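# Unhook the hanging hook and lay it flat on the mat

## Task

Take the dangling hook off the hook held in the vise and set it down lying flat on the mat, away from the vise. The mat is loose and must finish flat and wholly on the table. It counts as a failure if, at the end, the robot is still holding any loose object other than the hook, or if the robot bears more than a small share of the hook's weight. It also fails if the two hooks strike or push hard against each other at any point from one second before release until they separate, or extremely hard at any moment. At the instant of release the hook must be held by one or both grippers and must contact nothing except the clamped hook. Nothing may be knocked or placed off the table, and a result that stays in place only because the robot supports it does not count.

## Robot and tools

Robot and frame. There are two arms, left_arm and right_arm. Their names are not image sides. All numbers use one scene frame: the origin sits on the table top midway between the arms, +x points out across the table, +z points up, and left_arm is on the +y side. The left base is at (-0.039, +0.278, 0) and the right base at (-0.036, -0.348, 0), in metres. Each gripper's fingers extend along its own +z axis and close along its y axis. The reported end_effector_position is the point between the pads, roughly 1 cm back from the fingertips. Printed hand positions can be a little wrong, more so when an arm reaches far. Joint ranges in rad, base to gripper: waist -2.618 to 3.054, shoulder 0 to 3.142, elbow 0 to 3.142, wrist pitch -1.571 to 1.571, wrist yaw -1.571 to 1.571, wrist roll -2.094 to 2.094.

The row. Every motion command uses a row of 16 plain numbers covering both arms, even when only one moves: left x, y, z, qw, qx, qy, qz, opening, then the same eight for right. x, y, z is an absolute target for the gripper point, in metres in the scene frame; the quaternion is an absolute target orientation, w first. Opening runs from -1 (closed) to +1 (fully open, 0.093 m). To hold an arm still, resend the exact pose from the last result before it stopped, plus its intended opening. To keep an orientation, repeat your own target quaternion every time rather than copying a drifted reading. A target more than 0.6 m from an arm's last reported position along any of its gripper's axes gets the call refused, and nothing is sent.

execute_actions. Argument actions is a list holding one item or none. An empty list just reports the state. An action is {"rows": [...], "steps": n}: 1 to 15 rows, n at most 15 (default 15), each step lasting 1/30 s; row k applies at step k, and the final row repeats if steps exceed rows. A wait is {"steps": n} with n up to 300, counted from the previous result, so your thinking time is included. Optional pictures (boolean) asks for camera images, which come by default.

move. Argument target is one 16-number row as above. Optional speed is the top path speed in m/s, 0.002 to 0.5, default 0.25; rotation is capped at twice that in rad/s. Each gripper travels a straight line to its pose, both finishing together, taking 0.5 to 10 s; longer paths stop short at 10 s. Paths ignore obstacles and the other arm. Grippers lag, can drift off the line and can overshoot the speed, especially with a nearly straight arm. The opening is applied when the move starts. The result adds a move: line giving the ending (done, off_target, moving, held, fault) and any limits (paced: the pose was clipped; held: a check blocked some steps, after which the arm may jump fast), plus each gripper's distance from its target. If only one arm is named, the other finished fine.

wait. Argument seconds, 0 to 10; lets physics run with no new command.

zoom_image. Arguments camera (cam_high, cam_low, cam_left_wrist, cam_right_wrist) and region [x0, y0, x1, y1] in pixels of that camera's latest 504x504 image, top-left origin, at most 504 by 504.

read_manual. Optional section, only "licences"; returns licence notices and moves nothing.

finished_scene. Argument scene, the number of the current scene. Answering without any tool call ends the whole run.

Low-level behaviour. Each step the commanded pose is clipped to within 70 mm and 16 degrees of the measured one; after an action's last step an arm goes only to its last clipped pose, so check the result and send the remainder. Joint friction can leave the hand up to about 31 mm from the command, and very small commands may do nothing. If position and orientation cannot both be met, position wins. The simulation keeps running while you reply.

Gripping. grip_measured is the finger motor's reading on the -1..+1 scale. Pads meet near -0.94; each mm of object width adds about 0.0208; each gripper has a fixed reading offset up to about 0.02. Commanding below the width reading squeezes harder, up to about 50 to 62 N per pad (less on parts under about 5 mm thick). Keep sending the closing number to keep the grip. The last Joint positions entry per arm is the opening in metres, bottoming at zero.

Result lines. The state line gives each gripper's position and quaternion. pose unreachable means a clearance check altered or blocked that arm's command; HELD marks steps where your row was not fully sent. A Hand target line shows where each gripper is currently being driven. FAULT lines report an arm stop. MOTOR HOT warns from 75 °C; at 90 °C the arm halts for 10 s; at 100 °C it loses hold and drops. Holding loads heats motors, even while you think.

Cameras. cam_high, cam_low, cam_left_wrist and cam_right_wrist are all 504x504, arriving in that order; calibration matrices are provided, and wrist camera frames use +z forward, +x right, +y down.

Avoid: arms bumping or pressing each other, fast or deep contacts (speed and how far a target lies beyond contact raise force), hard contact between hooks, dropping the hook, letting the mat slide off or fold, pushing anything off the table, and long heavy holds. Loose objects may occasionally get a brief external push.

Each tool is called after "Call:" in YAML: its name, and indented under it one key for each argument.

## Session

Call:
execute_actions:
  actions: []

Scene clock: 0.00 s of 4400.00 s.
left_arm: end_effector_position=(+0.2385, +0.2349, +0.2697) grip_measured=+0.991 end_effector_quat_wxyz=(+0.546, -0.505, +0.659, -0.113) | right_arm: end_effector_position=(+0.2184, -0.7116, +0.2200) grip_measured=-0.940 end_effector_quat_wxyz=(+0.663, +0.012, +0.749, -0.008)
Joint positions: left_arm=[-0.779  0.992  0.952 -0.725 -0.993 -1.536  0.093] | right_arm=[-1.222  1.765  1.112  0.222 -1.277 -0.412  0.   ]
Joint velocities: left_arm=[-0.002  0.022  0.002 -0.051 -0.051 -0.037  0.   ] | right_arm=[ 0.002  0.002  0.002 -0.051  0.066 -0.007  0.001]
Hand target (left_arm): +0.238, +0.235, +0.270; +0.546, -0.505, +0.659, -0.113
Hand target (right_arm): +0.218, -0.712, +0.220; +0.663, +0.012, +0.749, -0.008

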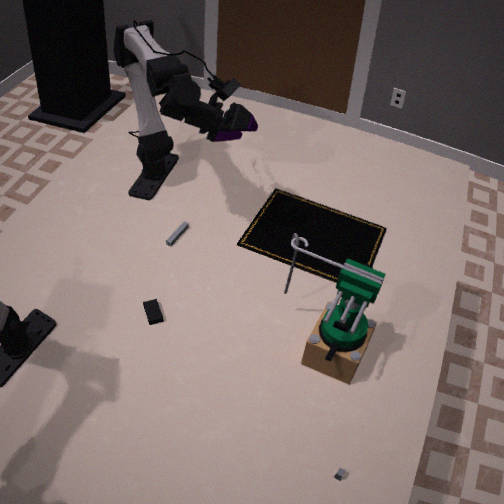

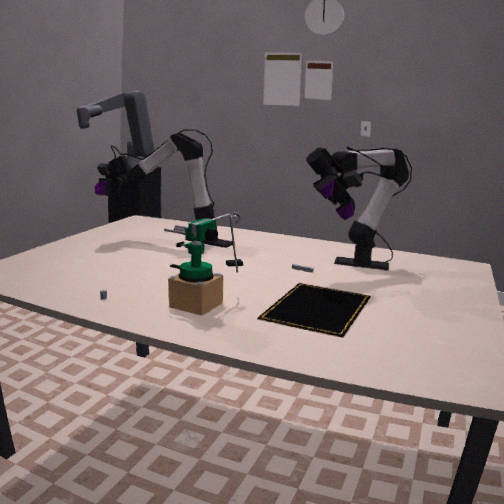

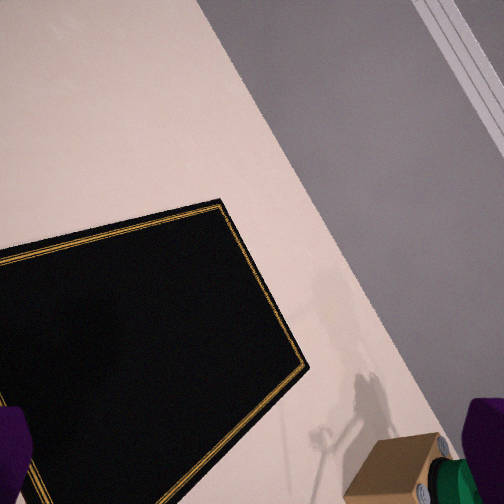

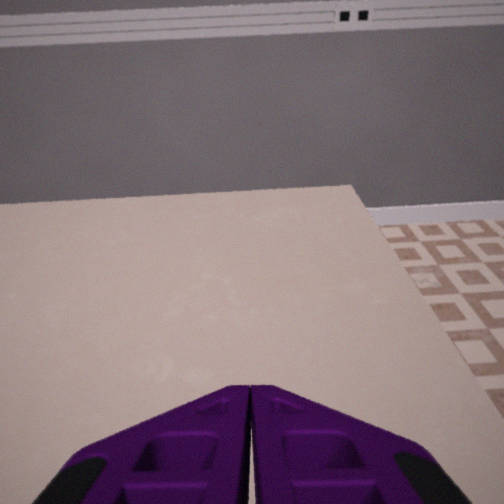

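Call:
zoom_image:
  camera: "cam_high"
  region: [230, 190, 410, 370]

Call:
zoom_image:
  camera: "cam_low"
  region: [140, 190, 300, 330]

Region (230, 190, 410, 370) of cam_high's 504x504 image, scaled by 2.800, with more detail than that image has.

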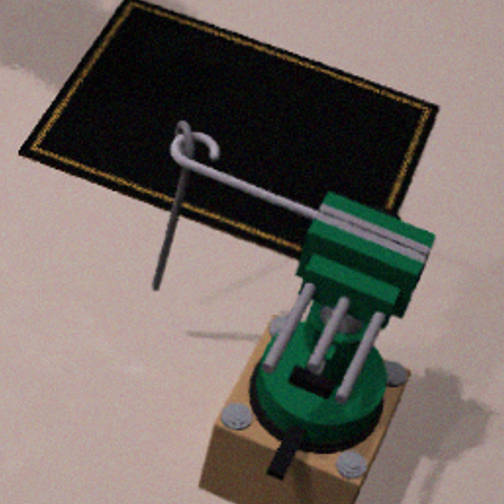

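Region (140, 190, 300, 330) of cam_low's 504x504 image, scaled by 3.150, with more detail than that image has; it fills the top 441 rows of this view, and the rest is white.

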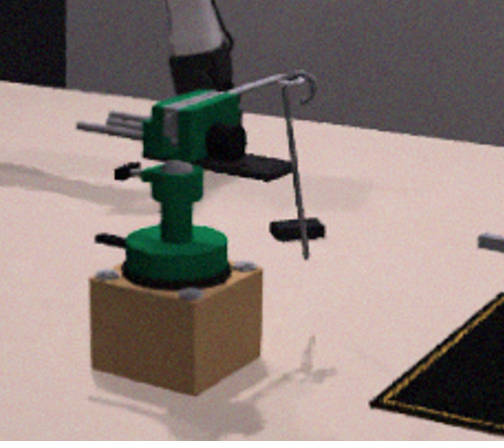

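Call:
move:
  target: [0.2385,0.2349,0.2697,0.546,-0.505,0.659,-0.113,0.27,-0.04,0.26,0.707,0,0.707,0,1]


Call:
move:
  target: [0.2385,0.2349,0.2697,0.546,-0.505,0.659,-0.113,1,0.27,-0.04,0.26,0.707,0,0.707,0,1]

action 0: the call puts the target (right_arm/x, right_arm/y, right_arm/z) 0.673 m from right_arm's end_effector_position in the last result along the gripper's own y axis as it stood there; a target may be at most 0.6 m away along each of those axes, so nothing of the call was run and nothing moved. Command a nearer target, and go on from there in a later call.

Call:
move:
  target: [0.2385,0.2349,0.2697,0.546,-0.505,0.659,-0.113,1,0.27,-0.15,0.26,0.707,0,0.707,0,1]

Call:
move:
  target: [0.2385,0.2349,0.2697,0.546,-0.505,0.659,-0.113,1,0.27,-0.04,0.26,0.707,0,0.707,0,1]

Scene clock: 7.20 s of 4400.00 s.
left_arm: end_effector_position=(+0.2385, +0.2349, +0.2697) grip_measured=+0.991 end_effector_quat_wxyz=(+0.546, -0.505, +0.659, -0.113) | right_arm: end_effector_position=(+0.2628, -0.1585, +0.2521) grip_measured=+0.999 end_effector_quat_wxyz=(+0.702, -0.002, +0.712, +0.002)
Joint positions: left_arm=[-0.779  0.992  0.952 -0.725 -0.993 -1.536  0.093] | right_arm=[1.074 1.206 0.542 0.639 0.96  0.021 0.093]
Joint velocities: left_arm=[ 0.012 -0.037 -0.012 -0.007  0.037 -0.081 -0.001] | right_arm=[-0.012  0.017 -0.022 -0.022  0.037 -0.007 -0.   ]
Hand target (left_arm): +0.238, +0.235, +0.270; +0.546, -0.505, +0.659, -0.113
Hand target (right_arm): +0.265, -0.155, +0.258; +0.706, +0.001, +0.708, +0.001
Off the commanded pose (left_arm): 0.000 m, 0 deg.
Off the commanded pose (right_arm): 0.014 m, 1 deg.
After step 90, 1.13 s passed at rest.
move: off_target (right_arm)
camera_calibration (this result's frames):
cam_right_wrist: T_world_to_cam=[[0.0015292, -0.999922, -0.0124239, -0.156056], [-0.441917, 0.0104693, -0.896995, 0.380867], [0.897055, 0.00686204, -0.441867, -0.0462256], [0, 0, 0, 1]] pos_world=[0.210017, -0.159714, 0.319272]

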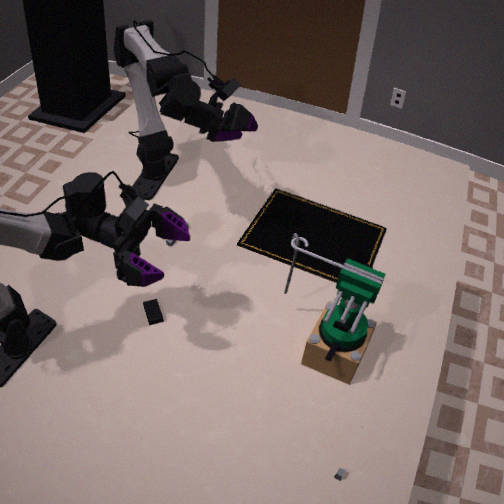

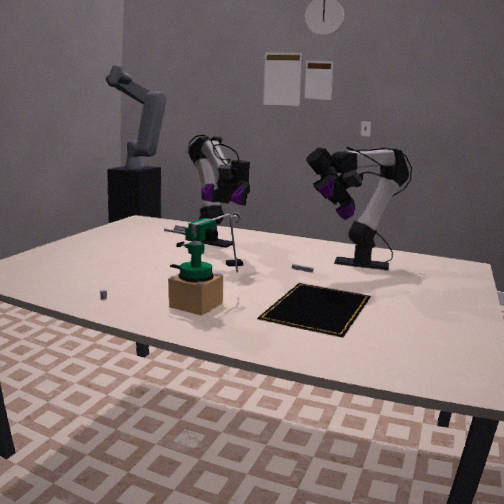

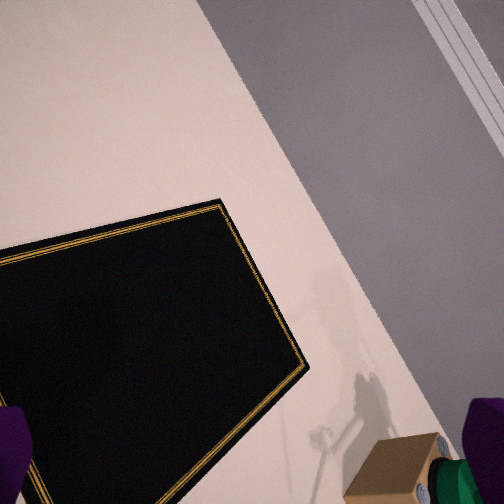

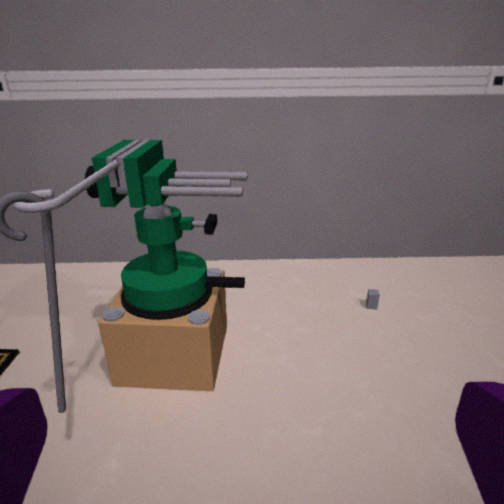

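Scene clock: 8.27 s of 4400.00 s.
left_arm: end_effector_position=(+0.2385, +0.2349, +0.2697) grip_measured=+0.991 end_effector_quat_wxyz=(+0.546, -0.505, +0.659, -0.113) | right_arm: end_effector_position=(+0.2686, -0.0445, +0.2567) grip_measured=+0.999 end_effector_quat_wxyz=(+0.703, -0.005, +0.711, -0.000)
Joint positions: left_arm=[-0.779  0.992  0.952 -0.725 -0.993 -1.536  0.093] | right_arm=[1.256 1.625 0.903 0.698 1.14  0.015 0.093]
Joint velocities: left_arm=[ 0.002  0.007 -0.002  0.051  0.051  0.037 -0.001] | right_arm=[ 0.007  0.012  0.007  0.081 -0.081 -0.11   0.002]
Hand target (left_arm): +0.238, +0.235, +0.270; +0.546, -0.505, +0.659, -0.113
Hand target (right_arm): +0.269, -0.040, +0.261; +0.707, -0.000, +0.708, +0.000
Off the commanded pose (left_arm): 0.000 m, 0 deg.
Off the commanded pose (right_arm): 0.006 m, 1 deg.
move: done
camera_calibration (this result's frames):
cam_right_wrist: T_world_to_cam=[[0.00360339, -0.999982, -0.00478091, -0.044591], [-0.438087, 0.00271915, -0.898929, 0.385461], [0.898926, 0.00533364, -0.438069, -0.0517177], [0, 0, 0, 1]] pos_world=[0.215516, -0.0453624, 0.323633]

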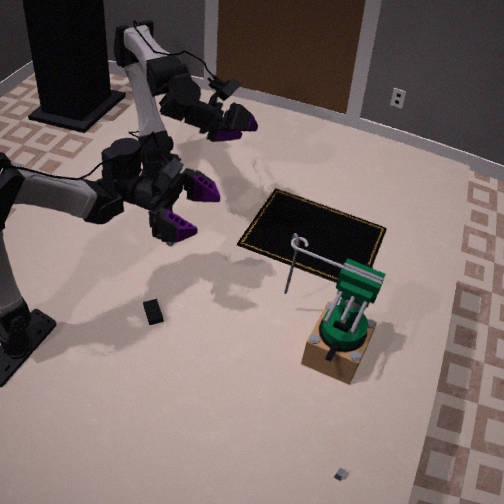

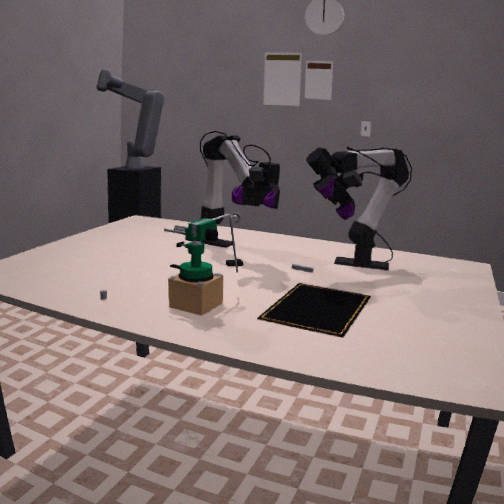

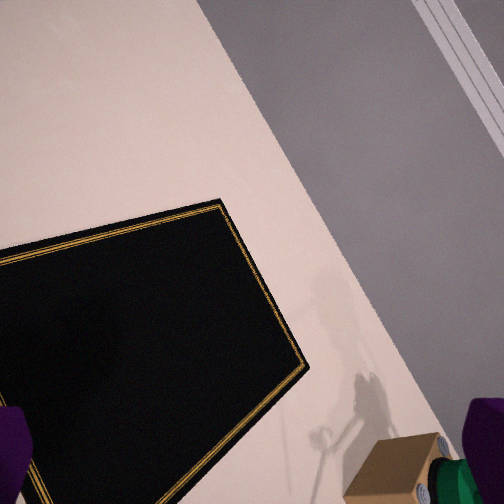

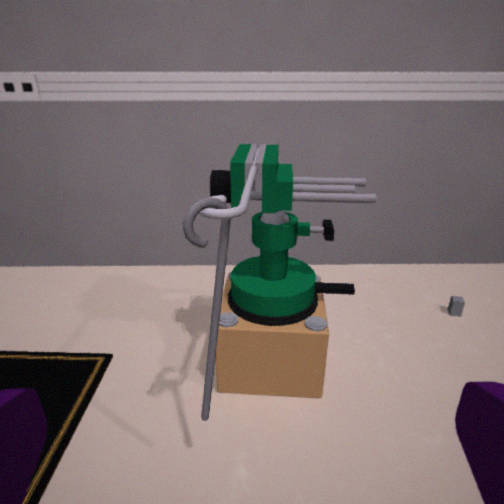

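Call:
zoom_image:
  camera: "cam_right_wrist"
  region: [150, 130, 310, 290]

Region (150, 130, 310, 290) of cam_right_wrist's 504x504 image, scaled by 3.150, with more detail than that image has.

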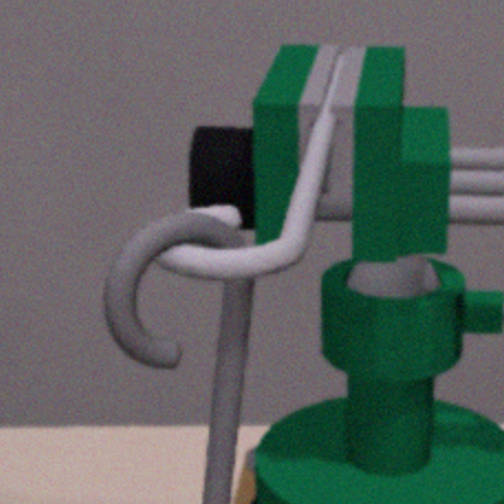

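Call:
move:
  target: [0.2385,0.2349,0.2697,0.546,-0.505,0.659,-0.113,1,0.40,-0.025,0.13,0.707,0,0.707,0,1]

Scene clock: 12.93 s of 4400.00 s.
left_arm: end_effector_position=(+0.2385, +0.2349, +0.2697) grip_measured=+0.991 end_effector_quat_wxyz=(+0.546, -0.505, +0.659, -0.113) | right_arm: end_effector_position=(+0.3955, -0.0272, +0.1272) grip_measured=+0.999 end_effector_quat_wxyz=(+0.702, -0.001, +0.713, -0.006)
Joint positions: left_arm=[-0.779  0.992  0.952 -0.725 -0.993 -1.536  0.093] | right_arm=[0.994 2.218 1.11  1.083 0.892 0.01  0.093]
Joint velocities: left_arm=[-0.007  0.002  0.007  0.007  0.037 -0.081 -0.001] | right_arm=[-0.007  0.007 -0.007 -0.022  0.051 -0.007 -0.001]
Hand target (left_arm): +0.238, +0.235, +0.270; +0.546, -0.505, +0.659, -0.113
Hand target (right_arm): +0.399, -0.023, +0.132; +0.707, -0.000, +0.707, -0.000
Off the commanded pose (left_arm): 0.000 m, 0 deg.
Off the commanded pose (right_arm): 0.006 m, 1 deg.
After step 90, 0.23 s passed at rest.
move: done
camera_calibration (this result's frames):
cam_right_wrist: T_world_to_cam=[[-0.00978453, -0.999947, -0.00307613, -0.023266], [-0.44285, 0.00709141, -0.896568, 0.326361], [0.896542, -0.00741022, -0.442896, -0.221438], [0, 0, 0, 1]] pos_world=[0.34283, -0.0272201, 0.194459]

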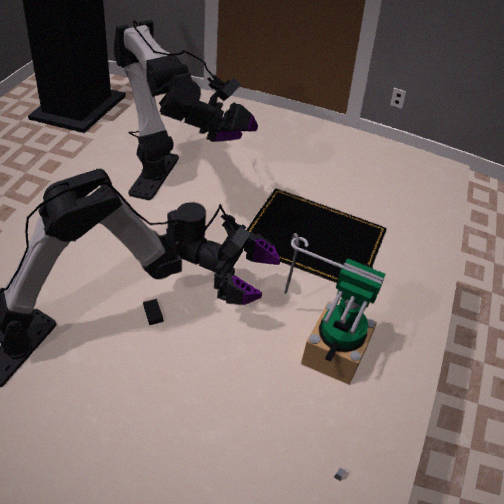

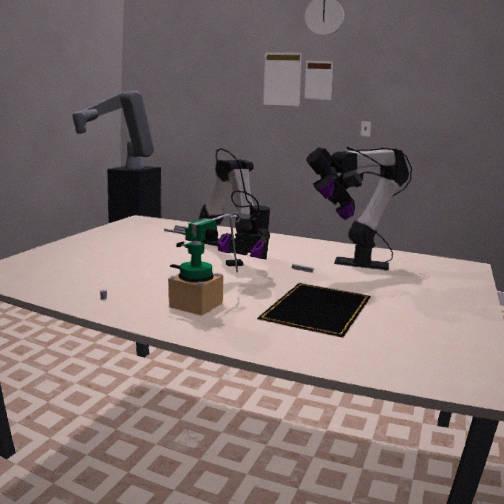

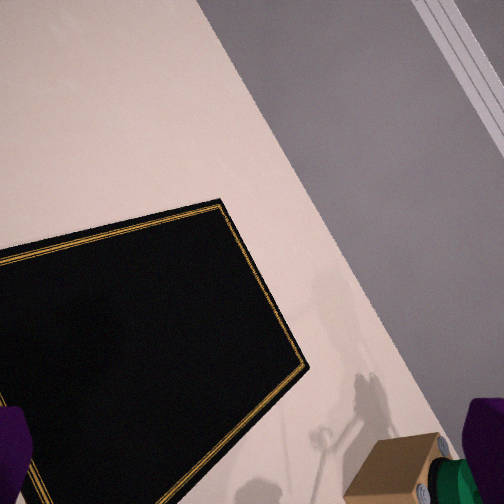

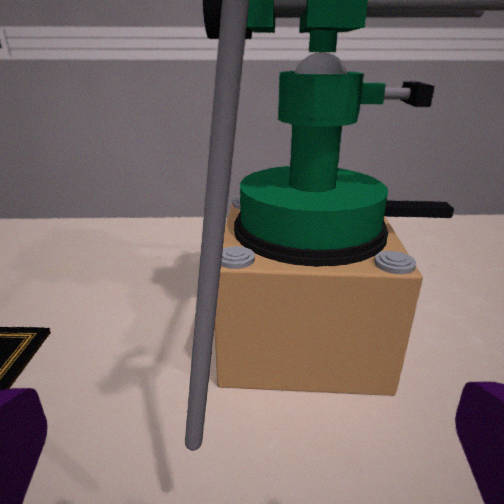

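Call:
move:
  target: [0.2385,0.2349,0.2697,0.546,-0.505,0.659,-0.113,1,0.445,-0.017,0.13,0.707,0,0.707,0,1]
  speed: 0.1

Scene clock: 14.50 s of 4400.00 s.
left_arm: end_effector_position=(+0.2385, +0.2349, +0.2697) grip_measured=+0.991 end_effector_quat_wxyz=(+0.546, -0.505, +0.659, -0.113) | right_arm: end_effector_position=(+0.4397, -0.0188, +0.1348) grip_measured=+0.999 end_effector_quat_wxyz=(+0.710, +0.008, +0.705, +0.005)
Joint positions: left_arm=[-0.779  0.992  0.952 -0.725 -0.993 -1.536  0.093] | right_arm=[0.93  2.306 1.29  1.025 0.824 0.01  0.093]
Joint velocities: left_arm=[-0.012  0.027 -0.012 -0.037 -0.007 -0.037  0.   ] | right_arm=[-0.002 -0.017  0.017 -0.007  0.037 -0.051  0.   ]
Hand target (left_arm): +0.238, +0.235, +0.270; +0.546, -0.505, +0.659, -0.113
Hand target (right_arm): +0.445, -0.017, +0.130; +0.707, +0.000, +0.707, +0.000
Off the commanded pose (left_arm): 0.000 m, 0 deg.
Off the commanded pose (right_arm): 0.007 m, 1 deg.
move: done
camera_calibration (this result's frames):
cam_right_wrist: T_world_to_cam=[[-0.00673077, -0.999527, -0.0299956, -0.012056], [-0.422431, 0.0300305, -0.905897, 0.345386], [0.90637, 0.00657371, -0.422434, -0.264368], [0, 0, 0, 1]] pos_world=[0.385436, -0.0206845, 0.200845]

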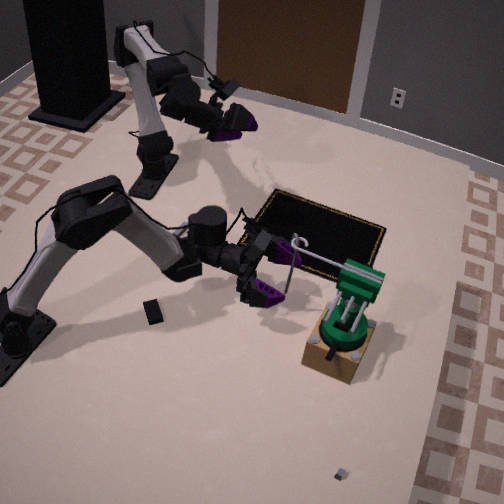

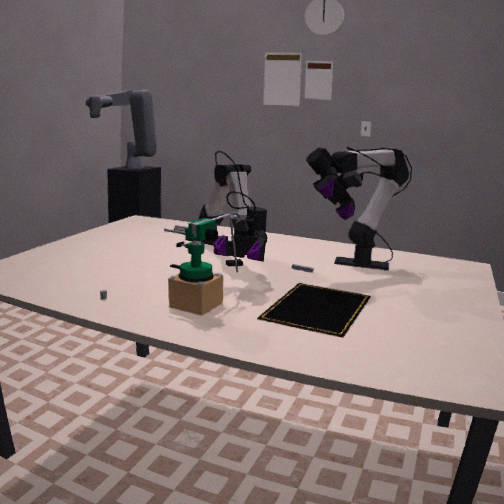

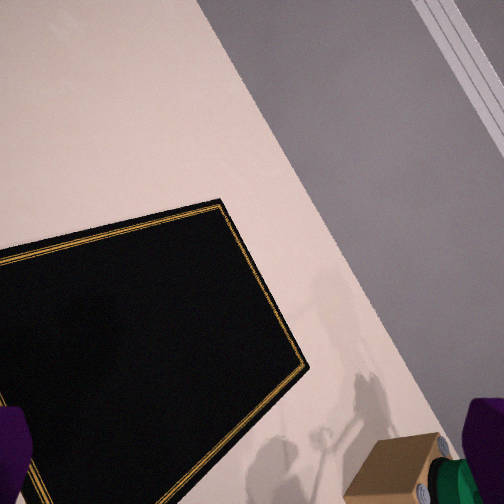

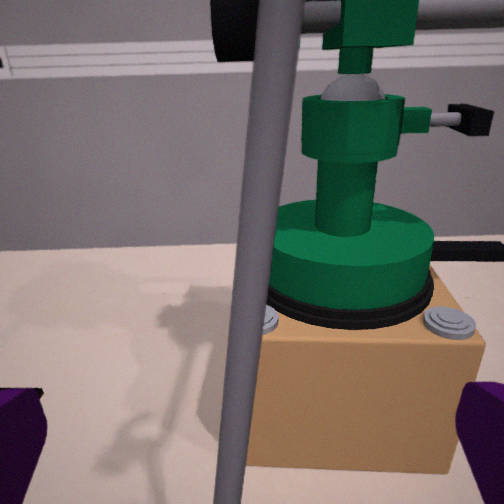

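Call:
move:
  target: [0.2385,0.2349,0.2697,0.546,-0.505,0.659,-0.113,1,0.458,-0.017,0.13,0.707,0,0.707,0,1]
  speed: 0.05

Call:
move:
  target: [0.2385,0.2349,0.2697,0.546,-0.505,0.659,-0.113,1,0.458,-0.017,0.13,0.707,0,0.707,0,-1]
  speed: 0.05

Scene clock: 19.47 s of 4400.00 s.
left_arm: end_effector_position=(+0.2385, +0.2349, +0.2697) grip_measured=+0.991 end_effector_quat_wxyz=(+0.546, -0.505, +0.659, -0.113) | right_arm: end_effector_position=(+0.4523, -0.0182, +0.1343) grip_measured=+0.999 end_effector_quat_wxyz=(+0.709, +0.006, +0.705, +0.005)
Joint positions: left_arm=[-0.779  0.992  0.952 -0.725 -0.993 -1.536  0.093] | right_arm=[0.91  2.33  1.338 1.    0.802 0.01  0.093]
Joint velocities: left_arm=[-0.017 -0.017  0.002 -0.081  0.051 -0.037  0.001] | right_arm=[-0.007  0.002  0.002  0.051  0.022 -0.081 -0.001]
Hand target (left_arm): +0.238, +0.235, +0.270; +0.546, -0.505, +0.659, -0.113
Hand target (right_arm): +0.458, -0.017, +0.130; +0.707, -0.000, +0.707, +0.000
Off the commanded pose (left_arm): 0.000 m, 0 deg.
Off the commanded pose (right_arm): 0.007 m, 1 deg.
After step 90, 1.10 s passed at rest.
move: done
camera_calibration (this result's frames):
cam_right_wrist: T_world_to_cam=[[-0.00448544, -0.999593, -0.0281902, -0.0127181], [-0.423792, 0.0274339, -0.905344, 0.350694], [0.905748, 0.0078859, -0.423742, -0.275549], [0, 0, 0, 1]] pos_world=[0.398142, -0.0201609, 0.200378]

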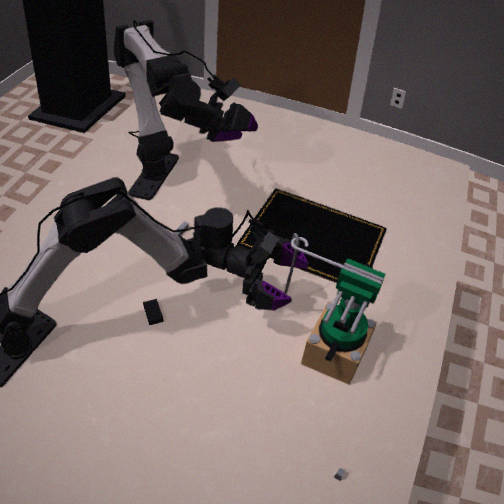

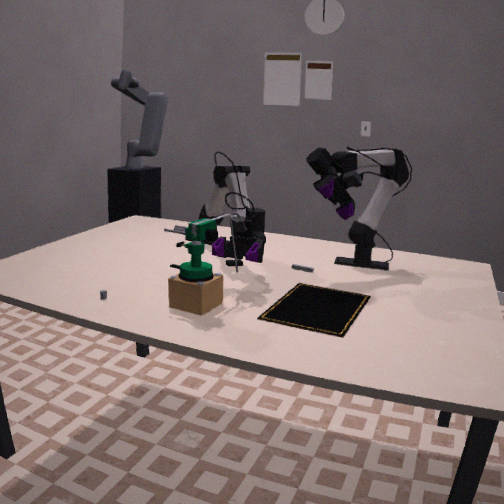

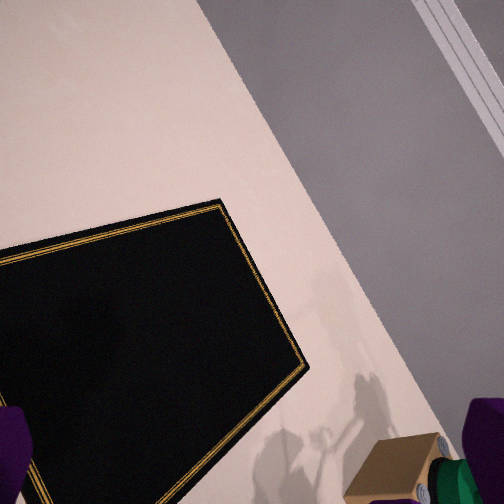

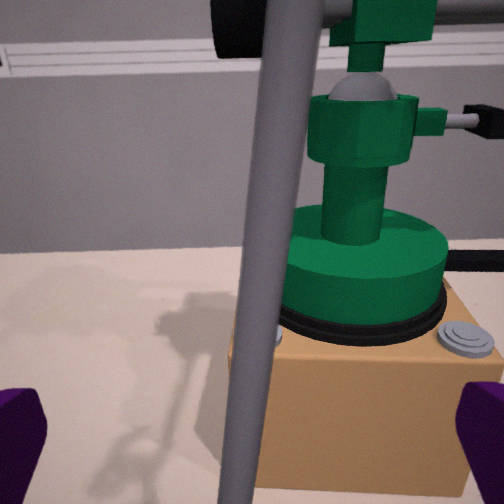

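Scene clock: 20.17 s of 4400.00 s.
left_arm: end_effector_position=(+0.2385, +0.2349, +0.2697) grip_measured=+0.991 end_effector_quat_wxyz=(+0.546, -0.505, +0.659, -0.113) | right_arm: end_effector_position=(+0.4533, -0.0204, +0.1354) grip_measured=-0.970 end_effector_quat_wxyz=(+0.710, +0.012, +0.704, +0.005)
Joint positions: left_arm=[-0.779  0.992  0.952 -0.725 -0.993 -1.536  0.093] | right_arm=[0.907 2.33  1.338 1.006 0.807 0.014 0.   ]
Joint velocities: left_arm=[ 0.007  0.022  0.002 -0.037 -0.022 -0.007  0.   ] | right_arm=[-0.007 -0.022 -0.012 -0.022  0.051  0.007  0.   ]
Hand target (left_arm): +0.238, +0.235, +0.270; +0.546, -0.505, +0.659, -0.113
Hand target (right_arm): +0.458, -0.017, +0.130; +0.707, +0.000, +0.707, +0.000
Off the commanded pose (left_arm): 0.000 m, 0 deg.
Off the commanded pose (right_arm): 0.008 m, 2 deg.
move: done
camera_calibration (this result's frames):
cam_right_wrist: T_world_to_cam=[[-0.0115687, -0.999265, -0.0365469, -0.0105417], [-0.41995, 0.0380251, -0.90675, 0.350823], [0.907473, 0.00485793, -0.420082, -0.277309], [0, 0, 0, 1]] pos_world=[0.398856, -0.0225269, 0.201232]

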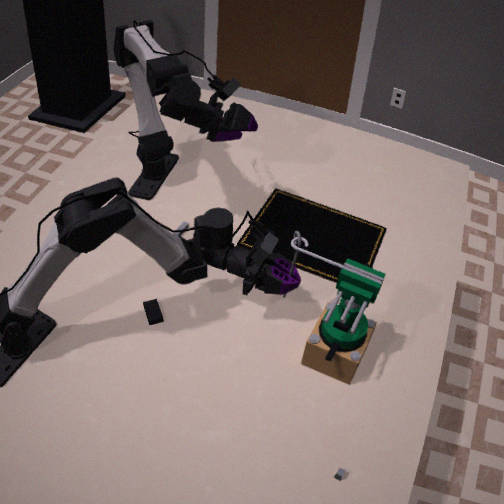

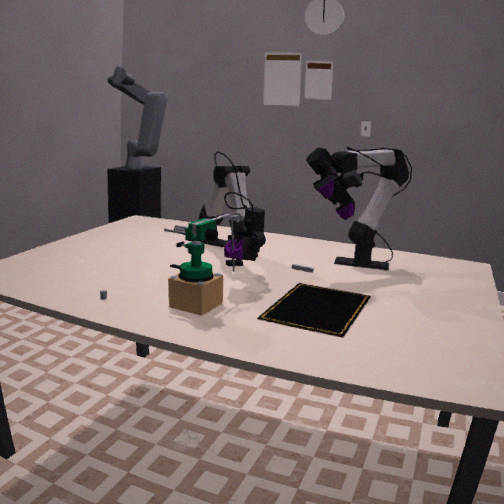

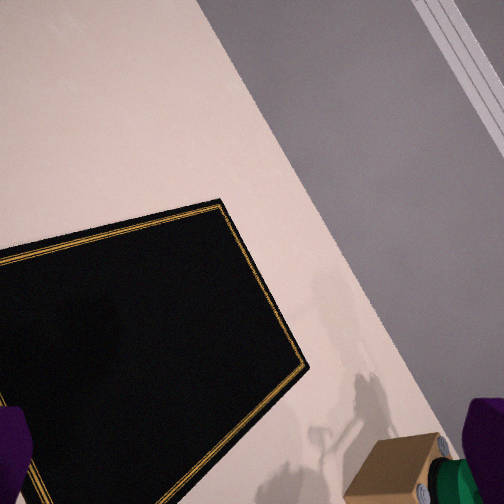

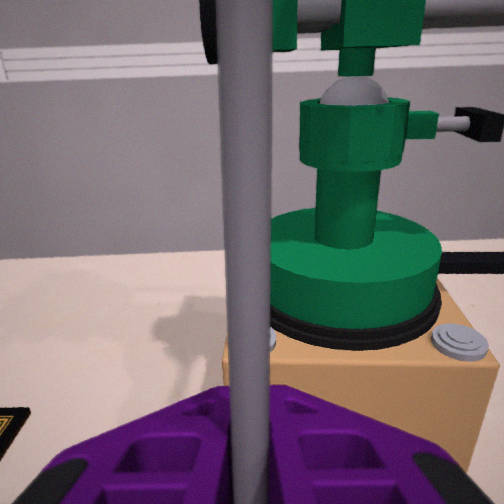

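Gripped. Lift.

Call:
move:
  target: [0.2385,0.2349,0.2697,0.546,-0.505,0.659,-0.113,1,0.4533,-0.0204,0.17,0.707,0,0.707,0,-1]
  speed: 0.03

Call:
zoom_image:
  camera: "cam_high"
  region: [240, 190, 400, 350]

Call:
zoom_image:
  camera: "cam_low"
  region: [160, 170, 290, 300]

Scene clock: 23.13 s of 4400.00 s.
left_arm: end_effector_position=(+0.2385, +0.2349, +0.2697) grip_measured=+0.991 end_effector_quat_wxyz=(+0.546, -0.505, +0.659, -0.113) | right_arm: end_effector_position=(+0.4514, -0.0219, +0.1571) grip_measured=-0.970 end_effector_quat_wxyz=(+0.702, +0.001, +0.712, -0.004)
Joint positions: left_arm=[-0.779  0.992  0.952 -0.725 -0.993 -1.536  0.093] | right_arm=[0.907 2.253 1.338 0.894 0.804 0.01  0.   ]
Joint velocities: left_arm=[-0.007 -0.002  0.012  0.081 -0.037 -0.022  0.001] | right_arm=[-0.002 -0.007 -0.012 -0.11   0.081  0.007  0.   ]
Hand target (left_arm): +0.238, +0.235, +0.270; +0.546, -0.505, +0.659, -0.113
Hand target (right_arm): +0.453, -0.021, +0.170; +0.707, -0.000, +0.707, -0.000
Off the commanded pose (left_arm): 0.000 m, 0 deg.
Off the commanded pose (right_arm): 0.013 m, 1 deg.
move: off_target (right_arm)
camera_calibration (this result's frames):
cam_right_wrist: T_world_to_cam=[[-0.00979982, -0.999924, -0.00753513, -0.0166194], [-0.44167, 0.011089, -0.897109, 0.377501], [0.897124, -0.00546348, -0.441744, -0.258683], [0, 0, 0, 1]] pos_world=[0.398639, -0.0222175, 0.224263]

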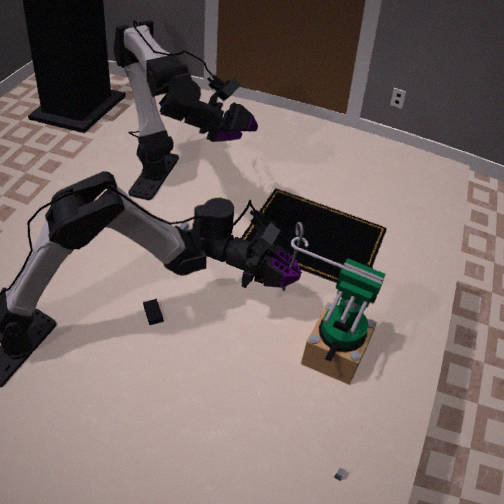

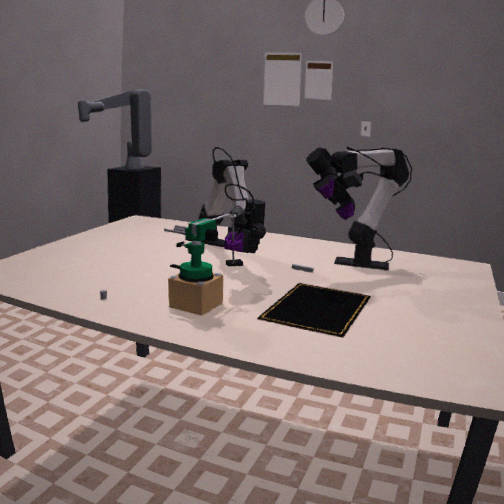

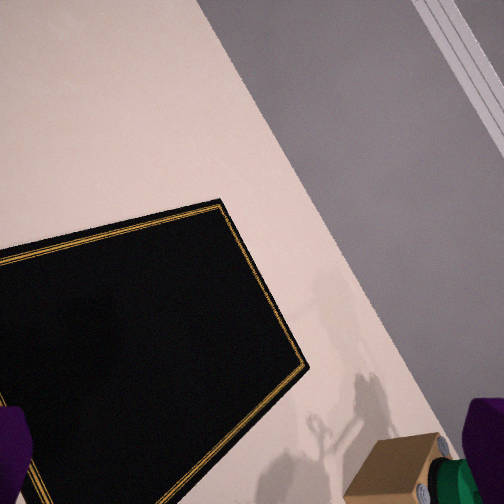

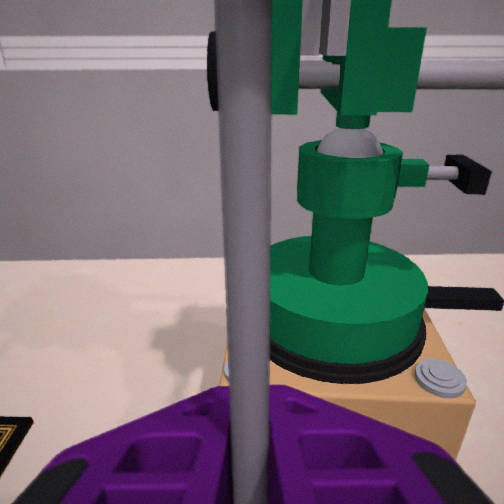

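Region (240, 190, 400, 350) of cam_high's 504x504 image, scaled by 3.150, with more detail than that image has.

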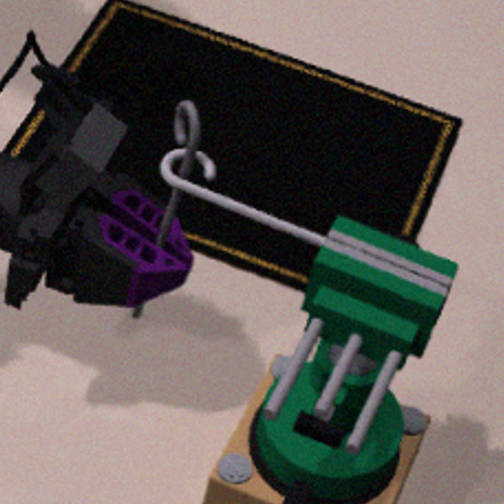

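Region (160, 170, 290, 300) of cam_low's 504x504 image, scaled by 3.877, with more detail than that image has.

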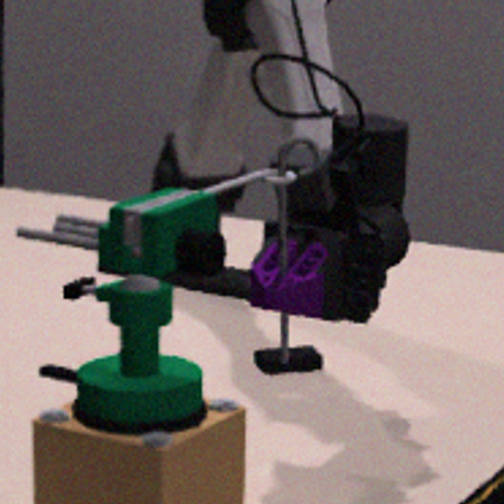

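Call:
move:
  target: [0.2385,0.2349,0.2697,0.546,-0.505,0.659,-0.113,1,0.4533,-0.0204,0.185,0.707,0,0.707,0,-1]
  speed: 0.03

Call:
zoom_image:
  camera: "cam_high"
  region: [240, 190, 400, 350]

Call:
zoom_image:
  camera: "cam_low"
  region: [160, 170, 290, 300]

Scene clock: 25.50 s of 4400.00 s.
left_arm: end_effector_position=(+0.2385, +0.2349, +0.2697) grip_measured=+0.991 end_effector_quat_wxyz=(+0.546, -0.505, +0.659, -0.113) | right_arm: end_effector_position=(+0.4501, -0.0232, +0.1662) grip_measured=-0.970 end_effector_quat_wxyz=(+0.698, -0.003, +0.716, -0.008)
Joint positions: left_arm=[-0.779  0.992  0.952 -0.725 -0.993 -1.536  0.093] | right_arm=[0.907 2.219 1.338 0.845 0.804 0.01  0.   ]
Joint velocities: left_arm=[ 0.007 -0.012 -0.012 -0.081 -0.022  0.007 -0.   ] | right_arm=[-0.007 -0.002 -0.007 -0.007  0.022  0.037  0.   ]
Hand target (left_arm): +0.238, +0.235, +0.270; +0.546, -0.505, +0.659, -0.113
Hand target (right_arm): +0.453, -0.021, +0.185; +0.707, +0.000, +0.707, -0.000
Off the commanded pose (left_arm): 0.000 m, 0 deg.
Off the commanded pose (right_arm): 0.019 m, 2 deg.
move: off_target (right_arm)
camera_calibration (this result's frames):
cam_right_wrist: T_world_to_cam=[[-0.00943063, -0.999948, 0.00386203, -0.0198901], [-0.451216, 0.000808772, -0.892414, 0.388403], [0.892365, -0.0101586, -0.451201, -0.249892], [0, 0, 0, 1]] pos_world=[0.398061, -0.0227417, 0.233942]

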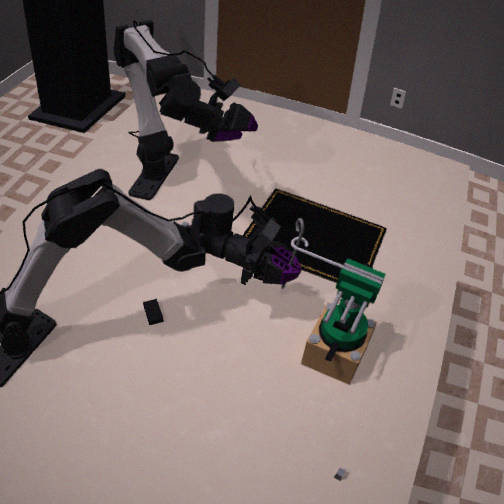

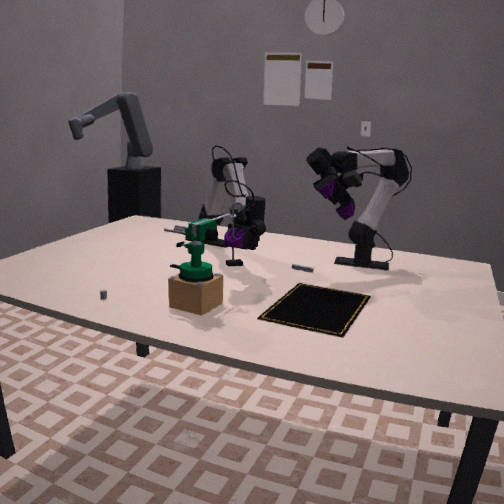

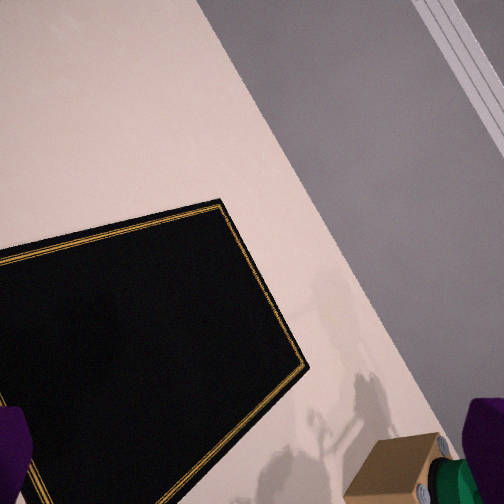

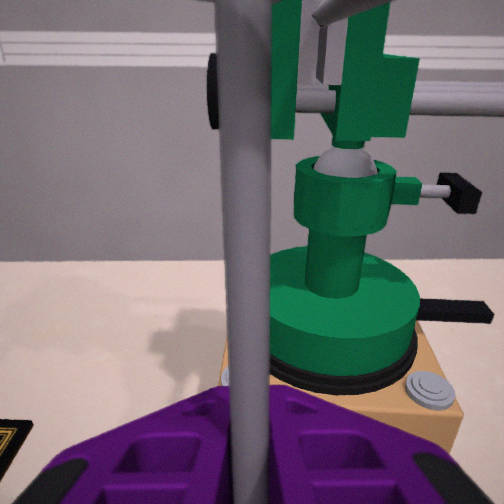

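Region (240, 190, 400, 350) of cam_high's 504x504 image, scaled by 3.150, with more detail than that image has.

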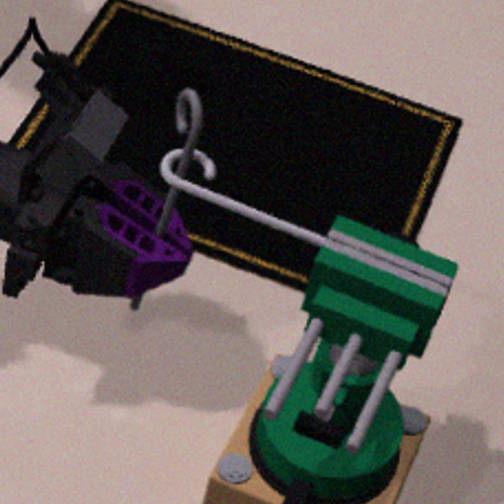

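Region (160, 170, 290, 300) of cam_low's 504x504 image, scaled by 3.877, with more detail than that image has.

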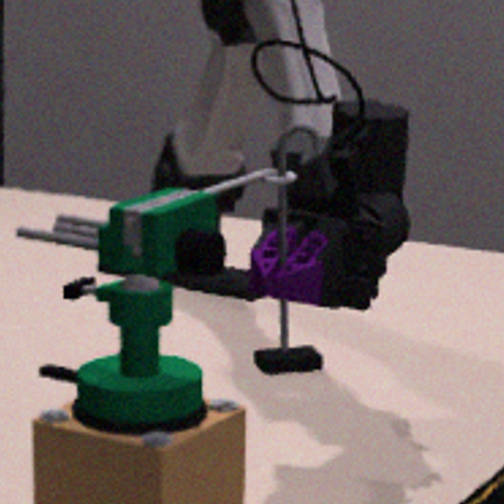

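Call:
move:
  target: [0.2385,0.2349,0.2697,0.546,-0.505,0.659,-0.113,1,0.49,-0.02,0.185,0.707,0,0.707,0,-1]
  speed: 0.02

Call:
zoom_image:
  camera: "cam_high"
  region: [240, 190, 400, 350]

Call:
zoom_image:
  camera: "cam_low"
  region: [160, 170, 290, 300]

Scene clock: 30.10 s of 4400.00 s.
left_arm: end_effector_position=(+0.2385, +0.2349, +0.2697) grip_measured=+0.991 end_effector_quat_wxyz=(+0.546, -0.505, +0.659, -0.113) | right_arm: end_effector_position=(+0.4786, -0.0230, +0.1779) grip_measured=-0.970 end_effector_quat_wxyz=(+0.703, +0.009, +0.711, -0.011)
Joint positions: left_arm=[-0.779  0.992  0.952 -0.725 -0.993 -1.536  0.093] | right_arm=[0.87  2.274 1.475 0.781 0.789 0.01  0.   ]
Joint velocities: left_arm=[-0.017  0.007  0.007  0.022 -0.051  0.007 -0.   ] | right_arm=[-0.012 -0.012  0.022 -0.066  0.022 -0.037  0.   ]
Hand target (left_arm): +0.238, +0.235, +0.270; +0.546, -0.505, +0.659, -0.113
Hand target (right_arm): +0.489, -0.020, +0.186; +0.708, +0.000, +0.707, -0.000
Off the commanded pose (left_arm): 0.000 m, 0 deg.
Off the commanded pose (right_arm): 0.014 m, 2 deg.
move: off_target (right_arm)
camera_calibration (this result's frames):
cam_right_wrist: T_world_to_cam=[[-0.0315236, -0.999454, -0.00992661, -0.00646797], [-0.439536, 0.0227817, -0.897936, 0.407631], [0.897672, -0.0239431, -0.440014, -0.274835], [0, 0, 0, 1]] pos_world=[0.425676, -0.0223313, 0.245031]

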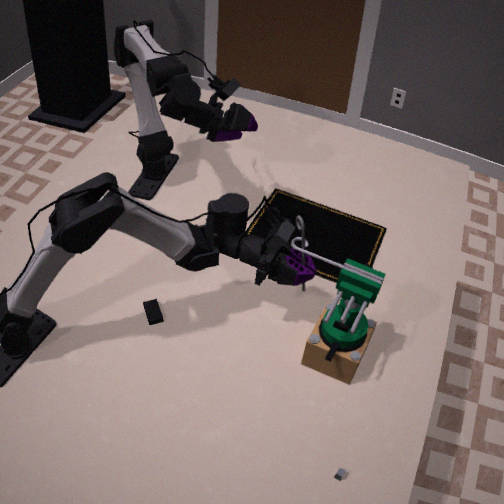

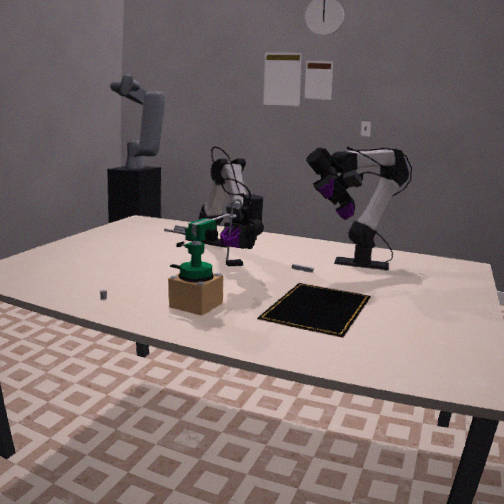

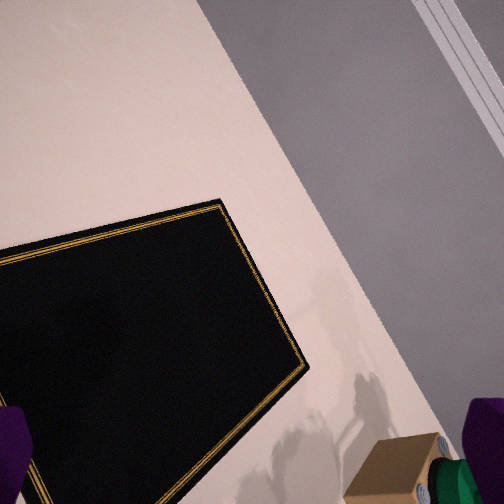

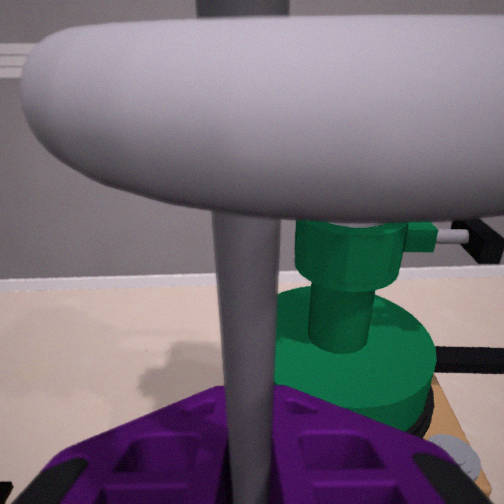

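Region (240, 190, 400, 350) of cam_high's 504x504 image, scaled by 3.150, with more detail than that image has.

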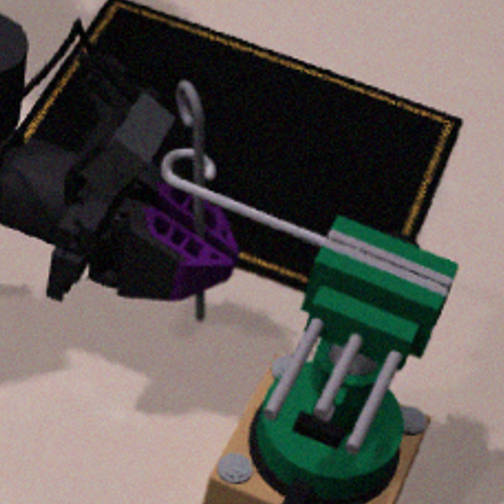

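Region (160, 170, 290, 300) of cam_low's 504x504 image, scaled by 3.877, with more detail than that image has.

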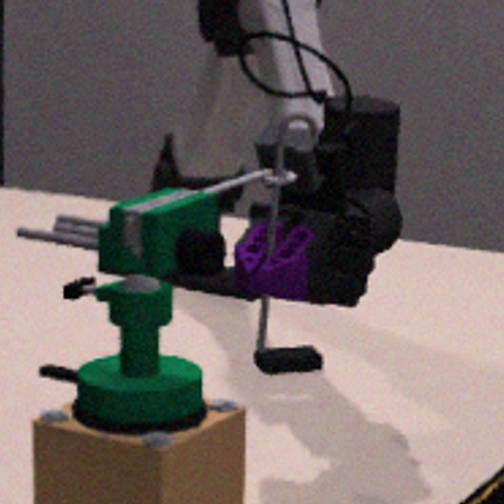

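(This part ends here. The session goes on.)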